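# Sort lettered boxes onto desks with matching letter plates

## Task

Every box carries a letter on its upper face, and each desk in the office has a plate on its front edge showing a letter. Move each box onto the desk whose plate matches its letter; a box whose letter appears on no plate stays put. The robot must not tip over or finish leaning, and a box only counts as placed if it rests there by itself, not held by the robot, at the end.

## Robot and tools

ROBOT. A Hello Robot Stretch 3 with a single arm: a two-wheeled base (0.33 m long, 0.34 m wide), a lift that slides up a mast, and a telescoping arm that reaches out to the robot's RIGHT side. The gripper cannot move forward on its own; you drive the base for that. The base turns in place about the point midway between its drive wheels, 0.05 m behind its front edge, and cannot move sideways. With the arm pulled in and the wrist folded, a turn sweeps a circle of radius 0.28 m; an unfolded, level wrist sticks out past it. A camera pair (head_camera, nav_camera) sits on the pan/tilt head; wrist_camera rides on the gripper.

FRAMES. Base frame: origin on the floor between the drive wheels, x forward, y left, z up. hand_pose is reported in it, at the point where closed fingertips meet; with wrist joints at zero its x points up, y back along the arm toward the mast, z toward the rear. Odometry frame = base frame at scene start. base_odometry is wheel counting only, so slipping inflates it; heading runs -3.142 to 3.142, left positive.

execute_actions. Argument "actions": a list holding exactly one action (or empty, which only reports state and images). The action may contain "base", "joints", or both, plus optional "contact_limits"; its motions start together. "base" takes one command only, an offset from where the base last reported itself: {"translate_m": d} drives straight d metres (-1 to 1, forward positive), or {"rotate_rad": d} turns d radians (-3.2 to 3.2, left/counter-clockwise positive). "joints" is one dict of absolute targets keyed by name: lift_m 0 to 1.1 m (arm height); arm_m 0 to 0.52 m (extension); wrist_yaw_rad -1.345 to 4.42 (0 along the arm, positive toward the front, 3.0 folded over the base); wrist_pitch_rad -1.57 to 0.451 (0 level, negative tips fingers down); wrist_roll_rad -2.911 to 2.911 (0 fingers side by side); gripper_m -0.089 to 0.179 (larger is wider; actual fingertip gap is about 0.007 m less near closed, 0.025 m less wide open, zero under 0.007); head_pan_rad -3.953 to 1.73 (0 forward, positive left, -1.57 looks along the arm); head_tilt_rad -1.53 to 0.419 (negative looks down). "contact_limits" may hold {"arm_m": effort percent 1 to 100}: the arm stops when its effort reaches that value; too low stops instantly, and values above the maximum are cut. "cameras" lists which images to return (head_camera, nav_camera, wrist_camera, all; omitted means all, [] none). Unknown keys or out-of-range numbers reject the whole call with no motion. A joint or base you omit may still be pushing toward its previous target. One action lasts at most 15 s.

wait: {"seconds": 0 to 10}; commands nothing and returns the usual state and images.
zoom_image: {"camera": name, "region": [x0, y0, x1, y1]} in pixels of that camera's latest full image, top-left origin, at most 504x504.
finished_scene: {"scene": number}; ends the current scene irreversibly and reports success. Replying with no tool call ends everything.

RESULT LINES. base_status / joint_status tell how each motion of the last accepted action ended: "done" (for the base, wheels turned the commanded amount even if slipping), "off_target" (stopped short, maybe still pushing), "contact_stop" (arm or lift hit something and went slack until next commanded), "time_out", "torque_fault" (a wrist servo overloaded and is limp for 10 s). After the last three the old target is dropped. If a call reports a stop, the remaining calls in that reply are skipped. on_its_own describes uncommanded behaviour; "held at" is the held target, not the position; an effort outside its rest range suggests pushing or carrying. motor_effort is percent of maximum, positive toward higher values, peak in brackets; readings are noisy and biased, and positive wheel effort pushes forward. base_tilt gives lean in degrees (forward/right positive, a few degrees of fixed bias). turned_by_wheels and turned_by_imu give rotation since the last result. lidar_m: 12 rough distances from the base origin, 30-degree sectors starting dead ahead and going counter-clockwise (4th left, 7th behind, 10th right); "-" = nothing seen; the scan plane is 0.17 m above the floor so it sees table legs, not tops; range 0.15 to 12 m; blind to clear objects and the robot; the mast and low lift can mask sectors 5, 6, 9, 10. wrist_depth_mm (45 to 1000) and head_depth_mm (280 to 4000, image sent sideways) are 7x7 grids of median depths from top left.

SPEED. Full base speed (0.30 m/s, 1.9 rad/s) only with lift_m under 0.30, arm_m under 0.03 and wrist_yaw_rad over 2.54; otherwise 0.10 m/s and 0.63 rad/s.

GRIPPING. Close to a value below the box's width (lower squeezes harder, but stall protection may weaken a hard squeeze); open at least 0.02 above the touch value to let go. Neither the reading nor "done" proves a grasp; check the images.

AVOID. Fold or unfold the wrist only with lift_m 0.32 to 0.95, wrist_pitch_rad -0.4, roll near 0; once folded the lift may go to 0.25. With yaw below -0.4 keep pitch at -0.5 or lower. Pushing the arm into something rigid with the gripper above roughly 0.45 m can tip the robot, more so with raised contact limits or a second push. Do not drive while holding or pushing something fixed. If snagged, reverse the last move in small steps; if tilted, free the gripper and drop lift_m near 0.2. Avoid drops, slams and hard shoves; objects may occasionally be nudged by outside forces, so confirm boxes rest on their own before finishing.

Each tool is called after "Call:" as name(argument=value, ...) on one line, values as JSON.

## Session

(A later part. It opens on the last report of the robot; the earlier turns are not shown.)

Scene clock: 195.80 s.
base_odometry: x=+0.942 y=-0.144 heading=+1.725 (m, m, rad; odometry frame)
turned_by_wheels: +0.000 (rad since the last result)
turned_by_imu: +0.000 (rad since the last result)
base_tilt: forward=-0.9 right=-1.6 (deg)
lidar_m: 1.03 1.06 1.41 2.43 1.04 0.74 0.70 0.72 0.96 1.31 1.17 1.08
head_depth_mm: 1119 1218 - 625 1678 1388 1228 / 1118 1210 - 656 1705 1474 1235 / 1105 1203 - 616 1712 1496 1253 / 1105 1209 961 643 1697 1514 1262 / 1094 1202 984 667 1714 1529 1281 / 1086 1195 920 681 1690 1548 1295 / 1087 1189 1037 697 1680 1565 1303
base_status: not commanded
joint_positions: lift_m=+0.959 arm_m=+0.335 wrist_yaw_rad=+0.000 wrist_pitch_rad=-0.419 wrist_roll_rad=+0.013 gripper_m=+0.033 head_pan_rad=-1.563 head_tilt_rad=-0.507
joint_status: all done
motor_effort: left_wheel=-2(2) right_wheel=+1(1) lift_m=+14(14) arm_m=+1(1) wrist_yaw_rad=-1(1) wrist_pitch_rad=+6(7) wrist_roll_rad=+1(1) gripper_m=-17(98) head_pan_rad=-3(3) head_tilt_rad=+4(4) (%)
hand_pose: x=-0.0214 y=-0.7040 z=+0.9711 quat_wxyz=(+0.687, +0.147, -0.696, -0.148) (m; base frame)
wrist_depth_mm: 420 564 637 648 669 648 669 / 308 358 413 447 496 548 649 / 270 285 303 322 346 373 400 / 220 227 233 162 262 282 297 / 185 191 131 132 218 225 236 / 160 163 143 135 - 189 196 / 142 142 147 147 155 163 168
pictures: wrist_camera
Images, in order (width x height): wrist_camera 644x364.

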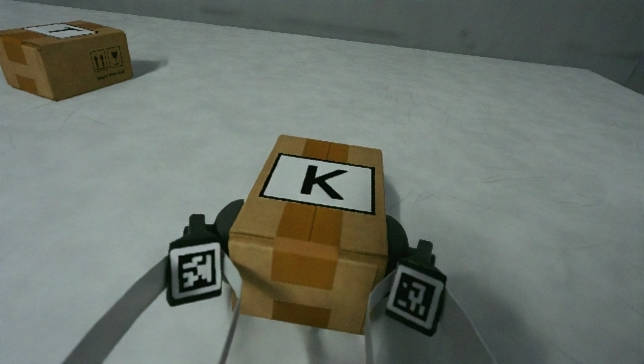

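Call:
execute_actions(actions=[{"joints":{"lift_m":0.99}}], cameras=[])

Call:
execute_actions(actions=[{"joints":{"arm_m":0}}], cameras=[])

Call:
execute_actions(actions=[{"base":{"rotate_rad":1.26},"joints":{"lift_m":0.65,"wrist_yaw_rad":2.7,"head_pan_rad":0,"head_tilt_rad":-0.7}}], cameras=["wrist_camera"])

Call:
execute_actions(actions=[{"base":{"translate_m":0.3},"joints":{"lift_m":0.28}}], cameras=[])

Call:
execute_actions(actions=[{"base":{"translate_m":1.0}}], cameras=[])

Call:
execute_actions(actions=[{"base":{"translate_m":0.77}}], cameras=[])

Call:
execute_actions(actions=[{"base":{"rotate_rad":-1.25}}], cameras=["nav_camera"])

Scene clock: 203.47 s.
base_odometry: x=+0.942 y=-0.144 heading=+1.725 (m, m, rad; odometry frame)
turned_by_wheels: +0.000 (rad since the last result)
turned_by_imu: +0.001 (rad since the last result)
base_tilt: forward=-1.1 right=-1.7 (deg)
lidar_m: 1.03 1.06 1.41 2.43 1.04 0.74 0.70 0.72 0.95 1.31 1.17 1.08
head_depth_mm: 1120 1200 - 646 1689 1385 1231 / 1114 1190 821 661 1708 1479 1244 / 1107 1179 - 639 1705 1500 1257 / 1105 1203 957 652 1691 1504 1268 / 1094 1203 977 668 1719 1539 1286 / 1088 1195 922 682 1685 1549 1292 / 1090 1189 1038 694 1677 1568 1304
base_status: not commanded
joint_positions: lift_m=+0.989 arm_m=+0.335 wrist_yaw_rad=+0.000 wrist_pitch_rad=-0.421 wrist_roll_rad=+0.013 gripper_m=+0.033 head_pan_rad=-1.563 head_tilt_rad=-0.507
joint_status: all done
motor_effort: left_wheel=-2(2) right_wheel=+1(1) lift_m=+46(50) arm_m=+2(2) wrist_yaw_rad=+0(0) wrist_pitch_rad=+7(8) wrist_roll_rad=+1(1) gripper_m=-17(17) head_pan_rad=-3(3) head_tilt_rad=+4(4) (%)
hand_pose: x=-0.0214 y=-0.7038 z=+1.0013 quat_wxyz=(+0.687, +0.147, -0.696, -0.149) (m; base frame)
wrist_depth_mm: 620 628 648 653 647 657 663 / 319 417 493 532 598 652 689 / 323 346 366 385 415 448 490 / 263 274 283 162 316 338 358 / 222 232 131 132 263 273 286 / 192 198 143 136 - 229 237 / 173 172 175 177 186 198 202
pictures: none
No camera images: the call's "cameras" was empty. Leave "cameras" out to get every camera's image.

Scene clock: 207.13 s.
base_odometry: x=+0.942 y=-0.144 heading=+1.725 (m, m, rad; odometry frame)
turned_by_wheels: +0.000 (rad since the last result)
turned_by_imu: +0.001 (rad since the last result)
base_tilt: forward=-1.1 right=-1.6 (deg)
lidar_m: 1.03 1.06 1.41 2.43 1.03 0.74 0.70 0.72 0.96 1.31 1.17 1.07
head_depth_mm: 1120 1212 880 654 - - - / 1110 1203 901 658 - - - / 1107 1215 931 672 - - 1257 / 1101 1214 953 656 1693 1511 1263 / 1094 1201 981 669 1705 1536 1280 / 1085 1202 923 683 1705 1546 1297 / 1084 1191 1040 696 1673 1570 1312
base_status: not commanded
joint_positions: lift_m=+0.989 arm_m=+0.000 wrist_yaw_rad=+0.000 wrist_pitch_rad=-0.421 wrist_roll_rad=+0.013 gripper_m=+0.033 head_pan_rad=-1.563 head_tilt_rad=-0.507
joint_status: all done
motor_effort: left_wheel=-2(2) right_wheel=+1(1) lift_m=+45(46) arm_m=-1(1) wrist_yaw_rad=+0(0) wrist_pitch_rad=+7(8) wrist_roll_rad=+1(1) gripper_m=-17(17) head_pan_rad=-3(3) head_tilt_rad=+4(4) (%)
hand_pose: x=-0.0214 y=-0.3692 z=+1.0012 quat_wxyz=(+0.687, +0.147, -0.696, -0.149) (m; base frame)
wrist_depth_mm: 614 643 710 899 934 931 822 / 434 468 500 545 603 674 748 / 328 344 369 393 417 413 494 / - - 326 161 332 345 363 / - - 130 131 - - 727 / - - 143 135 - - 755 / - - - - - - 729
pictures: none
No camera images: the call's "cameras" was empty. Leave "cameras" out to get every camera's image.

Scene clock: 211.07 s.
base_odometry: x=+0.942 y=-0.144 heading=+2.985 (m, m, rad; odometry frame)
turned_by_wheels: +1.260 (rad since the last result)
turned_by_imu: +1.274 (rad since the last result)
base_tilt: forward=-1.1 right=-1.6 (deg)
lidar_m: 2.43 1.64 0.86 0.71 0.70 0.78 0.95 1.31 1.17 1.03 1.03 1.14
head_depth_mm: 1411 1551 1708 1789 1527 1301 1138 / 2470 2779 2206 1869 1545 1315 1149 / 2381 2740 2402 1910 1555 1330 1162 / 2300 2609 2442 1922 1581 1337 1171 / 2214 2494 2514 1935 1592 1365 1175 / 2105 2368 2511 1973 1617 1371 1191 / 2028 2259 2452 1997 1632 1377 1200
base_status: done
joint_positions: lift_m=+0.651 arm_m=+0.000 wrist_yaw_rad=+2.697 wrist_pitch_rad=-0.421 wrist_roll_rad=+0.013 gripper_m=+0.033 head_pan_rad=-0.007 head_tilt_rad=-0.691
joint_status: all done
motor_effort: left_wheel=-2(6) right_wheel=+1(4) lift_m=+15(48) arm_m=-1(2) wrist_yaw_rad=+4(4) wrist_pitch_rad=+7(7) wrist_roll_rad=+1(1) gripper_m=-17(17) head_pan_rad=+4(38) head_tilt_rad=-5(25) (%)
hand_pose: x=+0.0750 y=+0.0570 z=+0.6626 quat_wxyz=(+0.297, +0.711, -0.010, +0.637) (m; base frame)
wrist_depth_mm: 576 651 777 926 - - - / 611 708 825 - - - - / 647 747 886 - - - - / 696 794 940 161 - - - / 756 891 131 132 - - - / - 839 143 135 - - - / - 772 791 789 848 859 882
pictures: wrist_camera
Images, in order (width x height): wrist_camera 644x364.

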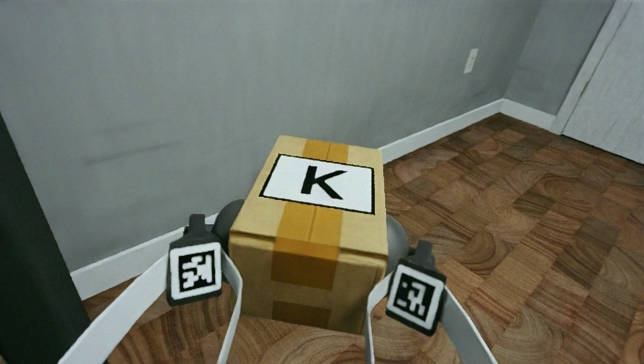

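Scene clock: 215.63 s.
base_odometry: x=+0.646 y=-0.097 heading=+2.985 (m, m, rad; odometry frame)
turned_by_wheels: +0.000 (rad since the last result)
turned_by_imu: +0.003 (rad since the last result)
base_tilt: forward=-1.1 right=-1.6 (deg)
lidar_m: 2.15 1.87 0.98 0.81 0.80 0.89 1.25 1.59 1.12 0.93 0.93 1.03
head_depth_mm: 2197 1417 1553 1701 1528 1301 1140 / 2192 2546 2346 1847 1541 1318 1150 / 2125 2401 2381 1888 1550 1336 1155 / 2018 2309 2428 1915 1580 1341 1175 / 1952 2182 2355 1952 1601 1354 1183 / 1864 2085 2300 1976 1617 1367 1183 / 1802 1986 2254 2006 1635 1386 1194
base_status: done
joint_positions: lift_m=+0.281 arm_m=+0.000 wrist_yaw_rad=+2.698 wrist_pitch_rad=-0.421 wrist_roll_rad=+0.013 gripper_m=+0.033 head_pan_rad=-0.007 head_tilt_rad=-0.692
joint_status: all done
motor_effort: left_wheel=-1(6) right_wheel=+1(4) lift_m=+15(12) arm_m=-2(1) wrist_yaw_rad=+2(3) wrist_pitch_rad=+7(7) wrist_roll_rad=+1(1) gripper_m=-17(17) head_pan_rad=+3(4) head_tilt_rad=-5(6) (%)
hand_pose: x=+0.0749 y=+0.0570 z=+0.2926 quat_wxyz=(+0.297, +0.711, -0.010, +0.637) (m; base frame)
wrist_depth_mm: 637 744 872 - - - - / 680 795 943 - - - - / 701 782 847 904 - - - / 638 658 673 160 761 810 867 / 537 551 132 132 628 644 691 / - 478 142 135 - 535 571 / - - 425 423 448 476 485
pictures: none
No camera images: the call's "cameras" was empty. Leave "cameras" out to get every camera's image.

Scene clock: 220.73 s.
base_odometry: x=-0.342 y=+0.059 heading=+2.985 (m, m, rad; odometry frame)
turned_by_wheels: +0.000 (rad since the last result)
turned_by_imu: +0.007 (rad since the last result)
base_tilt: forward=-1.0 right=-1.6 (deg)
lidar_m: 1.19 1.19 1.34 1.13 1.13 1.26 2.04 1.38 0.73 0.60 0.60 1.48
head_depth_mm: 1270 1452 1702 1840 1524 1308 1133 / 1214 1383 1612 1792 1545 1320 1148 / 1163 1317 1522 1740 1552 1328 1153 / 1116 1261 1449 1699 1574 1347 1169 / 1076 1206 1373 1600 1600 1355 1179 / 1039 1162 1302 1488 1610 1364 1187 / 988 1097 1243 1404 1593 1387 1193
base_status: done
joint_positions: lift_m=+0.281 arm_m=+0.000 wrist_yaw_rad=+2.698 wrist_pitch_rad=-0.421 wrist_roll_rad=+0.013 gripper_m=+0.033 head_pan_rad=-0.007 head_tilt_rad=-0.692
joint_status: not commanded
motor_effort: left_wheel=-3(6) right_wheel=+1(5) lift_m=+15(15) arm_m=-1(2) wrist_yaw_rad=+3(2) wrist_pitch_rad=+7(7) wrist_roll_rad=+1(1) gripper_m=-17(17) head_pan_rad=+3(3) head_tilt_rad=-5(5) (%)
hand_pose: x=+0.0749 y=+0.0571 z=+0.2926 quat_wxyz=(+0.297, +0.711, -0.009, +0.638) (m; base frame)
wrist_depth_mm: 885 - - - - - 883 / 897 - - - - - 912 / 798 814 877 929 - - 941 / 633 659 667 162 751 806 859 / 536 558 131 132 643 644 682 / - 482 141 135 - 542 559 / - - 427 427 443 475 479
pictures: none
No camera images: the call's "cameras" was empty. Leave "cameras" out to get every camera's image.

Scene clock: 225.00 s.
base_odometry: x=-1.102 y=+0.179 heading=+2.985 (m, m, rad; odometry frame)
turned_by_wheels: +0.000 (rad since the last result)
turned_by_imu: +0.006 (rad since the last result)
base_tilt: forward=-1.0 right=-1.5 (deg)
lidar_m: 0.50 0.49 0.53 0.86 1.38 1.54 2.51 0.80 0.59 0.84 1.13 0.60
head_depth_mm: 479 550 644 780 985 1243 1136 / 460 524 609 727 901 1191 1146 / 442 500 577 682 833 1071 1153 / 425 478 548 643 776 978 1145 / 408 459 522 607 725 893 1115 / 394 440 498 574 678 830 1020 / 380 423 476 546 639 748 927
base_status: done
joint_positions: lift_m=+0.281 arm_m=+0.000 wrist_yaw_rad=+2.698 wrist_pitch_rad=-0.421 wrist_roll_rad=+0.013 gripper_m=+0.033 head_pan_rad=-0.007 head_tilt_rad=-0.692
joint_status: not commanded
motor_effort: left_wheel=-2(6) right_wheel=+1(6) lift_m=+15(15) arm_m=-1(1) wrist_yaw_rad=+3(2) wrist_pitch_rad=+7(7) wrist_roll_rad=+1(1) gripper_m=-17(17) head_pan_rad=+3(3) head_tilt_rad=-5(4) (%)
hand_pose: x=+0.0749 y=+0.0571 z=+0.2926 quat_wxyz=(+0.297, +0.711, -0.009, +0.638) (m; base frame)
wrist_depth_mm: - - 829 619 495 424 366 / - - 920 669 513 444 378 / 782 808 837 657 533 467 390 / 634 655 675 162 552 487 408 / 537 554 131 132 582 504 421 / - 482 141 135 - 503 435 / - - 426 416 447 475 445
pictures: none
No camera images: the call's "cameras" was empty. Leave "cameras" out to get every camera's image.

Scene clock: 227.07 s.
base_odometry: x=-1.102 y=+0.179 heading=+1.735 (m, m, rad; odometry frame)
turned_by_wheels: -1.250 (rad since the last result)
turned_by_imu: -1.258 (rad since the last result)
base_tilt: forward=-1.2 right=-1.6 (deg)
lidar_m: 1.97 0.71 0.51 0.49 0.49 0.67 1.38 1.43 1.94 1.41 0.59 0.66
head_depth_mm: 2633 2952 2292 1848 1522 1299 1138 / 2800 3012 2363 1850 1532 1317 1150 / 2990 3210 2371 1883 1555 1330 1162 / 2959 3201 2420 1906 1579 1341 1176 / 2924 2665 2475 1954 1597 1349 1174 / 2808 2528 2255 1912 1611 1369 1190 / 1735 1620 1540 1445 1371 1289 1153
base_status: done
joint_positions: lift_m=+0.281 arm_m=+0.000 wrist_yaw_rad=+2.698 wrist_pitch_rad=-0.421 wrist_roll_rad=+0.013 gripper_m=+0.033 head_pan_rad=-0.007 head_tilt_rad=-0.692
joint_status: not commanded
motor_effort: left_wheel=+1(10) right_wheel=-2(5) lift_m=+15(15) arm_m=-1(2) wrist_yaw_rad=+2(4) wrist_pitch_rad=+7(7) wrist_roll_rad=+1(1) gripper_m=-17(17) head_pan_rad=+4(3) head_tilt_rad=-5(5) (%)
hand_pose: x=+0.0749 y=+0.0571 z=+0.2926 quat_wxyz=(+0.297, +0.711, -0.009, +0.638) (m; base frame)
wrist_depth_mm: 424 448 490 550 625 690 798 / 442 484 538 595 681 765 883 / 476 529 589 643 740 859 - / 503 564 606 161 765 809 848 / 537 559 132 132 630 653 695 / - 483 142 135 - 542 563 / - - 423 423 443 469 485
pictures: nav_camera (sideways: a quarter turn counterclockwise sets it upright)
Images, in order (width x height): nav_camera 672x504.

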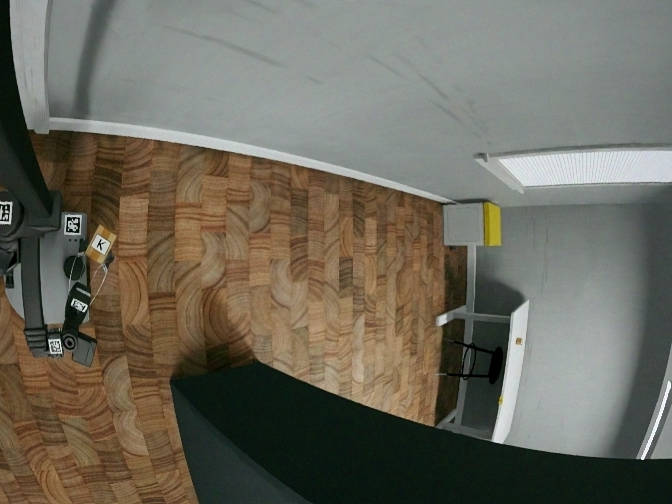

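Call:
execute_actions(actions=[{"base":{"translate_m":1.0}}], cameras=[])

Call:
execute_actions(actions=[{"base":{"rotate_rad":-1.16}}], cameras=[])

Call:
execute_actions(actions=[{"base":{"translate_m":1.0}}], cameras=[])

Call:
execute_actions(actions=[{"base":{"translate_m":1.0}}], cameras=[])

Call:
execute_actions(actions=[{"base":{"translate_m":0.17},"joints":{"lift_m":0.5}}], cameras=[])

Call:
execute_actions(actions=[{"base":{"rotate_rad":1.14},"joints":{"lift_m":0.79,"wrist_yaw_rad":0,"head_pan_rad":-1.57}}], cameras=["head_camera","wrist_camera"])

Scene clock: 237.17 s.
base_odometry: x=-1.266 y=+1.166 heading=+1.735 (m, m, rad; odometry frame)
turned_by_wheels: +0.000 (rad since the last result)
turned_by_imu: +0.008 (rad since the last result)
base_tilt: forward=-1.1 right=-1.6 (deg)
lidar_m: 1.71 0.71 0.52 0.50 0.52 0.70 1.88 0.66 0.50 1.36 3.05 1.97
head_depth_mm: 2002 2346 2316 1833 1528 1308 1137 / 2010 2336 2275 1870 1541 1314 1146 / 2074 2347 2392 1876 1554 1325 1161 / 2089 2369 2408 1917 1575 1342 1168 / 2074 2225 1913 1927 1598 1356 1180 / 2055 2209 1909 1895 1599 1375 1183 / 1739 1622 1535 1446 1360 1284 1163
base_status: done
joint_positions: lift_m=+0.281 arm_m=+0.000 wrist_yaw_rad=+2.698 wrist_pitch_rad=-0.421 wrist_roll_rad=+0.013 gripper_m=+0.033 head_pan_rad=-0.007 head_tilt_rad=-0.692
joint_status: not commanded
motor_effort: left_wheel=+0(9) right_wheel=-2(5) lift_m=+15(16) arm_m=-2(1) wrist_yaw_rad=+2(2) wrist_pitch_rad=+7(7) wrist_roll_rad=+1(1) gripper_m=-17(17) head_pan_rad=+3(3) head_tilt_rad=-5(5) (%)
hand_pose: x=+0.0748 y=+0.0571 z=+0.2926 quat_wxyz=(+0.297, +0.711, -0.009, +0.638) (m; base frame)
wrist_depth_mm: 424 457 496 549 615 704 795 / 448 486 538 611 694 776 885 / 477 534 590 627 753 864 - / 520 560 604 162 759 811 867 / 540 563 131 132 644 651 674 / - 482 141 135 - 548 554 / - - 423 423 440 468 485
pictures: none
No camera images: the call's "cameras" was empty. Leave "cameras" out to get every camera's image.

Scene clock: 239.17 s.
base_odometry: x=-1.266 y=+1.166 heading=+0.575 (m, m, rad; odometry frame)
turned_by_wheels: -1.160 (rad since the last result)
turned_by_imu: -1.167 (rad since the last result)
base_tilt: forward=-1.1 right=-1.5 (deg)
lidar_m: 3.06 2.01 1.71 0.80 0.54 0.50 0.50 0.64 1.28 0.75 0.50 0.52
head_depth_mm: 2681 2965 2304 1835 1528 1304 1139 / 2705 3099 2351 1857 1542 1317 1145 / 2849 3237 2395 1887 1559 1332 1159 / 2918 3165 2408 1915 1574 1346 1169 / 3127 3421 2479 1949 1594 1359 1177 / 3372 3510 2540 1976 1623 1371 1191 / 3276 3373 2585 2005 1634 1385 1199
base_status: done
joint_positions: lift_m=+0.281 arm_m=+0.000 wrist_yaw_rad=+2.698 wrist_pitch_rad=-0.421 wrist_roll_rad=+0.013 gripper_m=+0.033 head_pan_rad=-0.007 head_tilt_rad=-0.692
joint_status: not commanded
motor_effort: left_wheel=+1(10) right_wheel=-2(7) lift_m=+15(15) arm_m=-1(1) wrist_yaw_rad=+2(2) wrist_pitch_rad=+7(7) wrist_roll_rad=+1(1) gripper_m=-17(17) head_pan_rad=+3(3) head_tilt_rad=-4(4) (%)
hand_pose: x=+0.0748 y=+0.0571 z=+0.2926 quat_wxyz=(+0.297, +0.711, -0.009, +0.638) (m; base frame)
wrist_depth_mm: 696 - - - - - - / 700 - - - - - - / 690 809 877 903 - - - / 650 648 677 161 751 798 845 / 541 549 131 132 620 643 691 / - 476 142 135 - 543 564 / - - 429 421 444 475 485
pictures: none
No camera images: the call's "cameras" was empty. Leave "cameras" out to get every camera's image.

Scene clock: 244.27 s.
base_odometry: x=-0.427 y=+1.710 heading=+0.575 (m, m, rad; odometry frame)
turned_by_wheels: +0.000 (rad since the last result)
turned_by_imu: +0.008 (rad since the last result)
base_tilt: forward=-1.2 right=-1.6 (deg)
lidar_m: 2.06 1.75 1.30 1.55 1.52 1.41 1.43 0.72 1.04 0.73 0.77 1.91
head_depth_mm: 1910 2239 2316 1810 1528 1296 1143 / 1987 2332 2376 1871 1540 1317 1147 / 2039 2436 2367 1888 1562 1329 1157 / 2106 2115 2337 1930 1574 1341 1171 / 2248 2642 2476 1951 1594 1358 1179 / 2384 2756 2514 1985 1609 1375 1196 / 2509 2790 2548 1997 1627 1391 1205
base_status: done
joint_positions: lift_m=+0.281 arm_m=+0.000 wrist_yaw_rad=+2.698 wrist_pitch_rad=-0.421 wrist_roll_rad=+0.013 gripper_m=+0.033 head_pan_rad=-0.007 head_tilt_rad=-0.693
joint_status: not commanded
motor_effort: left_wheel=+0(10) right_wheel=-2(4) lift_m=+15(15) arm_m=-1(2) wrist_yaw_rad=+2(1) wrist_pitch_rad=+8(7) wrist_roll_rad=+1(1) gripper_m=-17(17) head_pan_rad=+4(4) head_tilt_rad=-5(5) (%)
hand_pose: x=+0.0748 y=+0.0571 z=+0.2926 quat_wxyz=(+0.297, +0.711, -0.009, +0.638) (m; base frame)
wrist_depth_mm: - - - - - - - / - - - - - - - / 772 810 869 906 - - - / 641 654 670 161 740 837 861 / 545 546 131 132 626 655 677 / - 478 142 134 - 538 566 / - - 423 423 448 471 481
pictures: none
No camera images: the call's "cameras" was empty. Leave "cameras" out to get every camera's image.

Scene clock: 249.37 s.
base_odometry: x=+0.413 y=+2.254 heading=+0.575 (m, m, rad; odometry frame)
turned_by_wheels: +0.000 (rad since the last result)
turned_by_imu: +0.008 (rad since the last result)
base_tilt: forward=-0.9 right=-1.4 (deg)
lidar_m: 1.06 1.69 1.11 1.32 1.15 2.33 1.66 1.07 1.10 1.09 1.22 1.44
head_depth_mm: 1196 1298 1012 830 1524 1297 1135 / 1238 1333 1024 868 1549 1314 1147 / 1284 1374 1048 888 1564 1329 1153 / 1329 1434 1069 928 1544 1343 1172 / 1393 1568 1087 1776 1600 1354 1180 / 1443 1679 1815 1845 1608 1369 1180 / 1513 1749 2088 1937 1631 1385 1200
base_status: done
joint_positions: lift_m=+0.281 arm_m=+0.000 wrist_yaw_rad=+2.698 wrist_pitch_rad=-0.421 wrist_roll_rad=+0.013 gripper_m=+0.033 head_pan_rad=-0.007 head_tilt_rad=-0.693
joint_status: not commanded
motor_effort: left_wheel=+1(10) right_wheel=-1(4) lift_m=+16(15) arm_m=-2(1) wrist_yaw_rad=+2(2) wrist_pitch_rad=+7(8) wrist_roll_rad=+1(1) gripper_m=-17(17) head_pan_rad=+3(3) head_tilt_rad=-5(5) (%)
hand_pose: x=+0.0748 y=+0.0571 z=+0.2926 quat_wxyz=(+0.297, +0.711, -0.009, +0.638) (m; base frame)
wrist_depth_mm: - - - - - - - / - - - - - - - / 774 822 889 894 - - - / 649 673 671 162 731 796 856 / 544 555 131 132 630 644 663 / - 482 141 135 - 541 561 / - - 426 418 444 467 489
pictures: none
No camera images: the call's "cameras" was empty. Leave "cameras" out to get every camera's image.

Scene clock: 252.23 s.
base_odometry: x=+0.555 y=+2.346 heading=+0.575 (m, m, rad; odometry frame)
turned_by_wheels: +0.000 (rad since the last result)
turned_by_imu: +0.002 (rad since the last result)
base_tilt: forward=-1.1 right=-1.5 (deg)
lidar_m: 0.89 1.60 1.05 1.05 1.61 2.36 1.83 1.20 1.52 1.11 1.14 1.28
head_depth_mm: 1061 1189 1013 807 703 1301 1136 / 1102 1220 1028 818 730 1321 1150 / 1141 1270 1048 830 1450 1325 1163 / 1187 1320 1065 842 1431 1340 1167 / 1235 1411 1088 851 1547 1337 1180 / 1286 1484 1711 868 1607 1374 1183 / 1341 1555 1868 1953 1634 1383 1203
base_status: done
joint_positions: lift_m=+0.499 arm_m=+0.000 wrist_yaw_rad=+2.698 wrist_pitch_rad=-0.422 wrist_roll_rad=+0.013 gripper_m=+0.033 head_pan_rad=-0.007 head_tilt_rad=-0.693
joint_status: all done
motor_effort: left_wheel=+1(8) right_wheel=-1(3) lift_m=+46(51) arm_m=-1(1) wrist_yaw_rad=+2(2) wrist_pitch_rad=+8(8) wrist_roll_rad=+1(1) gripper_m=-17(17) head_pan_rad=+4(4) head_tilt_rad=-4(5) (%)
hand_pose: x=+0.0748 y=+0.0570 z=+0.5110 quat_wxyz=(+0.297, +0.711, -0.009, +0.637) (m; base frame)
wrist_depth_mm: - - - - - - - / - - - - - - - / - - - - - - - / 945 - - 161 - - - / 804 838 131 132 932 - - / - 694 143 135 - 798 849 / - 649 629 645 673 693 704
pictures: none
No camera images: the call's "cameras" was empty. Leave "cameras" out to get every camera's image.

Scene clock: 255.70 s.
base_odometry: x=+0.555 y=+2.346 heading=+1.715 (m, m, rad; odometry frame)
turned_by_wheels: +1.140 (rad since the last result)
turned_by_imu: +1.153 (rad since the last result)
base_tilt: forward=-1.1 right=-1.6 (deg)
lidar_m: 1.05 1.34 1.20 2.48 1.85 1.20 1.15 1.11 1.14 1.28 0.89 1.56
head_depth_mm: 1108 1236 1013 805 1418 1355 - / 1107 1231 1029 817 735 1370 - / 1108 1229 1048 828 557 - 1149 / 1102 1244 1066 844 734 1343 1167 / 1091 1241 1087 855 759 1366 1176 / 1089 1234 1113 864 751 1335 1184 / 1086 1230 1124 879 757 1385 1205
base_status: done
joint_positions: lift_m=+0.789 arm_m=+0.000 wrist_yaw_rad=+0.003 wrist_pitch_rad=-0.422 wrist_roll_rad=+0.013 gripper_m=+0.033 head_pan_rad=-1.563 head_tilt_rad=-0.693
joint_status: all done
motor_effort: left_wheel=-2(6) right_wheel=+1(4) lift_m=+46(49) arm_m=-2(1) wrist_yaw_rad=-4(6) wrist_pitch_rad=+7(8) wrist_roll_rad=+1(1) gripper_m=-17(17) head_pan_rad=-3(37) head_tilt_rad=-5(5) (%)
hand_pose: x=-0.0209 y=-0.3691 z=+0.8010 quat_wxyz=(+0.687, +0.148, -0.695, -0.148) (m; base frame)
wrist_depth_mm: 932 846 910 895 937 917 903 / 497 532 585 626 704 766 900 / 384 407 429 456 490 534 570 / 312 325 336 162 373 399 423 / - 286 132 132 311 322 334 / - 957 143 135 - 313 820 / 891 921 903 937 - - -
pictures: head_camera (sideways: a quarter turn clockwise sets it upright), wrist_camera
Images, in order (width x height): head_camera 896x504, wrist_camera 644x364.

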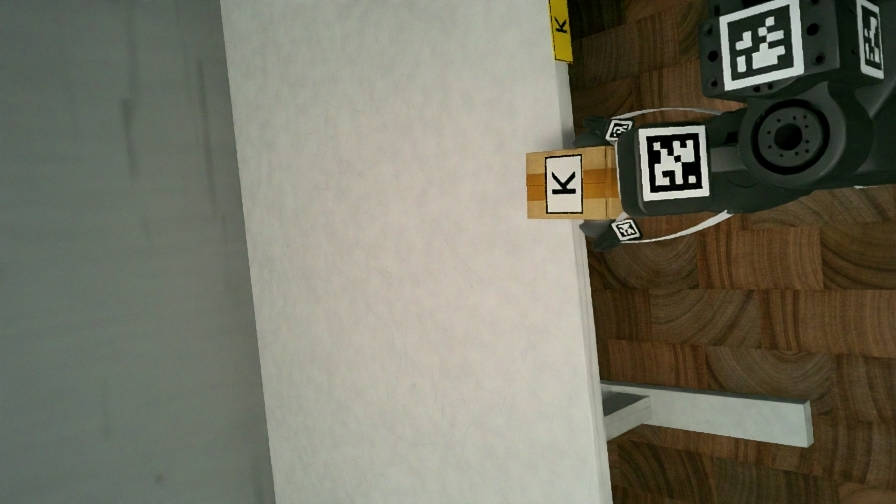

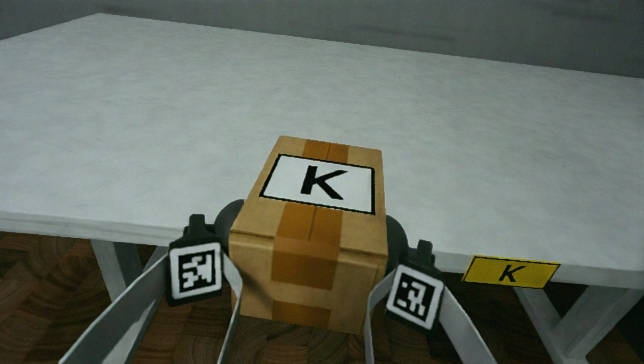

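Call:
execute_actions(actions=[{"joints":{"arm_m":0.33,"lift_m":0.76}}], cameras=[])

Call:
execute_actions(actions=[{"joints":{"lift_m":0.731}}], cameras=[])

Call:
execute_actions(actions=[{"joints":{"gripper_m":0.12}}], cameras=[])

Call:
execute_actions(actions=[{"joints":{"lift_m":0.82,"arm_m":0.25}}], cameras=["wrist_camera"])

Scene clock: 265.63 s.
base_odometry: x=+0.555 y=+2.346 heading=+1.715 (m, m, rad; odometry frame)
turned_by_wheels: +0.000 (rad since the last result)
turned_by_imu: +0.002 (rad since the last result)
base_tilt: forward=-1.2 right=-1.6 (deg)
lidar_m: 1.05 1.34 1.20 2.48 1.85 1.20 1.16 1.11 1.14 1.28 0.89 1.56
head_depth_mm: 1110 1234 1012 822 - 1310 1137 / 1108 1230 1070 - 1440 1321 1148 / 1105 1237 1100 - 739 1324 1155 / 1100 1245 1072 819 752 1340 1167 / 1095 1242 1084 853 743 1361 1176 / 1087 1234 1112 868 750 1333 1186 / 1090 1229 1130 879 761 1390 1196
base_status: not commanded
joint_positions: lift_m=+0.761 arm_m=+0.330 wrist_yaw_rad=+0.001 wrist_pitch_rad=-0.422 wrist_roll_rad=+0.013 gripper_m=+0.033 head_pan_rad=-1.563 head_tilt_rad=-0.693
joint_status: all done
motor_effort: left_wheel=-1(2) right_wheel=+1(1) lift_m=+15(39) arm_m=+2(2) wrist_yaw_rad=-2(3) wrist_pitch_rad=+8(8) wrist_roll_rad=+1(1) gripper_m=-17(17) head_pan_rad=-3(3) head_tilt_rad=-4(5) (%)
hand_pose: x=-0.0212 y=-0.6986 z=+0.7725 quat_wxyz=(+0.687, +0.148, -0.695, -0.149) (m; base frame)
wrist_depth_mm: 636 638 644 640 627 623 630 / 428 454 505 540 602 667 664 / 329 350 366 389 425 455 484 / 267 278 283 162 317 344 363 / 225 233 132 131 267 275 288 / 193 199 144 135 - 231 239 / 174 173 177 179 189 199 203
pictures: none
No camera images: the call's "cameras" was empty. Leave "cameras" out to get every camera's image.

Scene clock: 266.67 s.
base_odometry: x=+0.555 y=+2.346 heading=+1.715 (m, m, rad; odometry frame)
turned_by_wheels: +0.000 (rad since the last result)
turned_by_imu: +0.000 (rad since the last result)
base_tilt: forward=-1.1 right=-1.6 (deg)
lidar_m: 1.05 1.34 1.20 2.48 1.85 1.20 1.16 1.11 1.14 1.28 0.89 1.56
head_depth_mm: 1116 1238 1013 825 - - 1132 / 1106 1233 1038 - 1444 1311 1145 / 1105 1230 1070 - 741 1334 1156 / 1103 1242 1073 822 752 1344 1164 / 1090 1239 1082 853 742 1350 1168 / 1093 1233 1105 865 749 1332 1188 / 1087 1227 1127 879 759 1378 1203
base_status: not commanded
joint_positions: lift_m=+0.732 arm_m=+0.330 wrist_yaw_rad=+0.001 wrist_pitch_rad=-0.422 wrist_roll_rad=+0.013 gripper_m=+0.033 head_pan_rad=-1.563 head_tilt_rad=-0.693
joint_status: all done
motor_effort: left_wheel=-1(2) right_wheel=+1(1) lift_m=+15(19) arm_m=+2(3) wrist_yaw_rad=-2(1) wrist_pitch_rad=+7(7) wrist_roll_rad=+1(1) gripper_m=-17(17) head_pan_rad=-3(3) head_tilt_rad=-5(5) (%)
hand_pose: x=-0.0212 y=-0.6986 z=+0.7435 quat_wxyz=(+0.687, +0.148, -0.695, -0.149) (m; base frame)
wrist_depth_mm: 508 573 617 635 612 634 621 / 358 382 418 448 492 563 643 / 274 291 309 331 351 376 407 / 222 231 236 162 264 282 303 / 188 194 131 132 221 228 240 / 161 165 143 135 - 191 199 / 145 145 149 148 156 167 170
pictures: none
No camera images: the call's "cameras" was empty. Leave "cameras" out to get every camera's image.

Scene clock: 268.03 s.
base_odometry: x=+0.555 y=+2.346 heading=+1.715 (m, m, rad; odometry frame)
turned_by_wheels: +0.000 (rad since the last result)
turned_by_imu: +0.000 (rad since the last result)
base_tilt: forward=-1.1 right=-1.6 (deg)
lidar_m: 1.05 1.34 1.21 2.48 1.85 1.20 1.16 1.11 1.14 1.28 0.89 1.56
head_depth_mm: 1106 1240 1011 827 - - 1126 / 1105 1232 1039 - 1438 1319 1139 / 1101 1233 1066 - 742 1330 1158 / 1107 1252 1067 825 752 1345 1172 / 1096 1247 1087 852 744 1359 1181 / 1093 1236 1107 867 752 1334 1187 / 1087 1227 1130 880 760 1388 1198
base_status: not commanded
joint_positions: lift_m=+0.732 arm_m=+0.330 wrist_yaw_rad=+0.001 wrist_pitch_rad=-0.421 wrist_roll_rad=+0.013 gripper_m=+0.120 head_pan_rad=-1.563 head_tilt_rad=-0.693
joint_status: all done
motor_effort: left_wheel=-2(2) right_wheel=+2(1) lift_m=+15(15) arm_m=+2(2) wrist_yaw_rad=-2(1) wrist_pitch_rad=+8(8) wrist_roll_rad=+1(1) gripper_m=+0(90) head_pan_rad=-3(3) head_tilt_rad=-4(4) (%)
hand_pose: x=-0.0212 y=-0.6987 z=+0.7436 quat_wxyz=(+0.687, +0.148, -0.696, -0.149) (m; base frame)
wrist_depth_mm: 522 568 625 625 629 622 624 / 358 385 421 454 508 557 647 / 276 290 307 328 352 378 408 / 224 236 240 168 264 288 304 / 188 197 189 137 217 232 240 / 166 160 162 138 179 195 200 / 139 145 151 151 159 160 171
pictures: none
No camera images: the call's "cameras" was empty. Leave "cameras" out to get every camera's image.

Scene clock: 269.83 s.
base_odometry: x=+0.555 y=+2.346 heading=+1.715 (m, m, rad; odometry frame)
turned_by_wheels: +0.000 (rad since the last result)
turned_by_imu: +0.000 (rad since the last result)
base_tilt: forward=-1.2 right=-1.6 (deg)
lidar_m: 1.05 1.34 1.20 2.48 1.85 1.20 1.16 1.11 1.14 1.28 0.89 1.56
head_depth_mm: 1110 1241 1028 - 1445 1306 1139 / 1105 1236 1085 - 1435 1311 1149 / 1105 1230 1096 - 738 1327 1157 / 1106 1239 1076 817 749 1342 1168 / 1092 1236 1090 854 757 1366 1177 / 1093 1240 1109 868 749 1332 1189 / 1090 1229 1130 877 760 1382 1200
base_status: not commanded
joint_positions: lift_m=+0.819 arm_m=+0.250 wrist_yaw_rad=+0.001 wrist_pitch_rad=-0.420 wrist_roll_rad=+0.013 gripper_m=+0.120 head_pan_rad=-1.563 head_tilt_rad=-0.693
joint_status: all done
motor_effort: left_wheel=-1(2) right_wheel=+1(1) lift_m=+46(46) arm_m=-1(1) wrist_yaw_rad=-2(2) wrist_pitch_rad=+6(7) wrist_roll_rad=+1(1) gripper_m=+0(0) head_pan_rad=-3(3) head_tilt_rad=-5(5) (%)
hand_pose: x=-0.0212 y=-0.6193 z=+0.8315 quat_wxyz=(+0.687, +0.147, -0.696, -0.148) (m; base frame)
wrist_depth_mm: 713 715 723 711 706 698 674 / 585 627 669 740 745 744 747 / 442 464 488 533 560 598 658 / 357 376 392 410 438 459 480 / 302 321 327 270 358 371 385 / 267 256 271 262 294 311 320 / 225 236 241 248 256 257 274
pictures: wrist_camera
Images, in order (width x height): wrist_camera 644x364.

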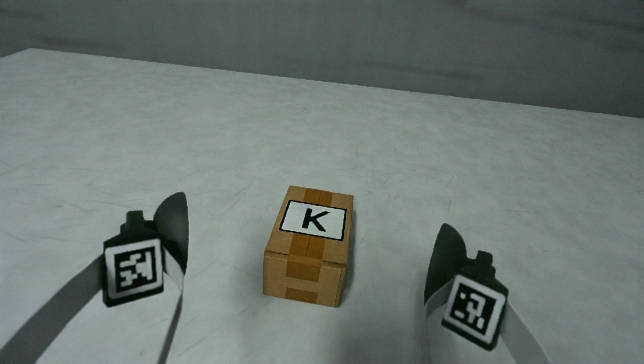

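Call:
finished_scene(scene=2)

The scene is finished: the task was done.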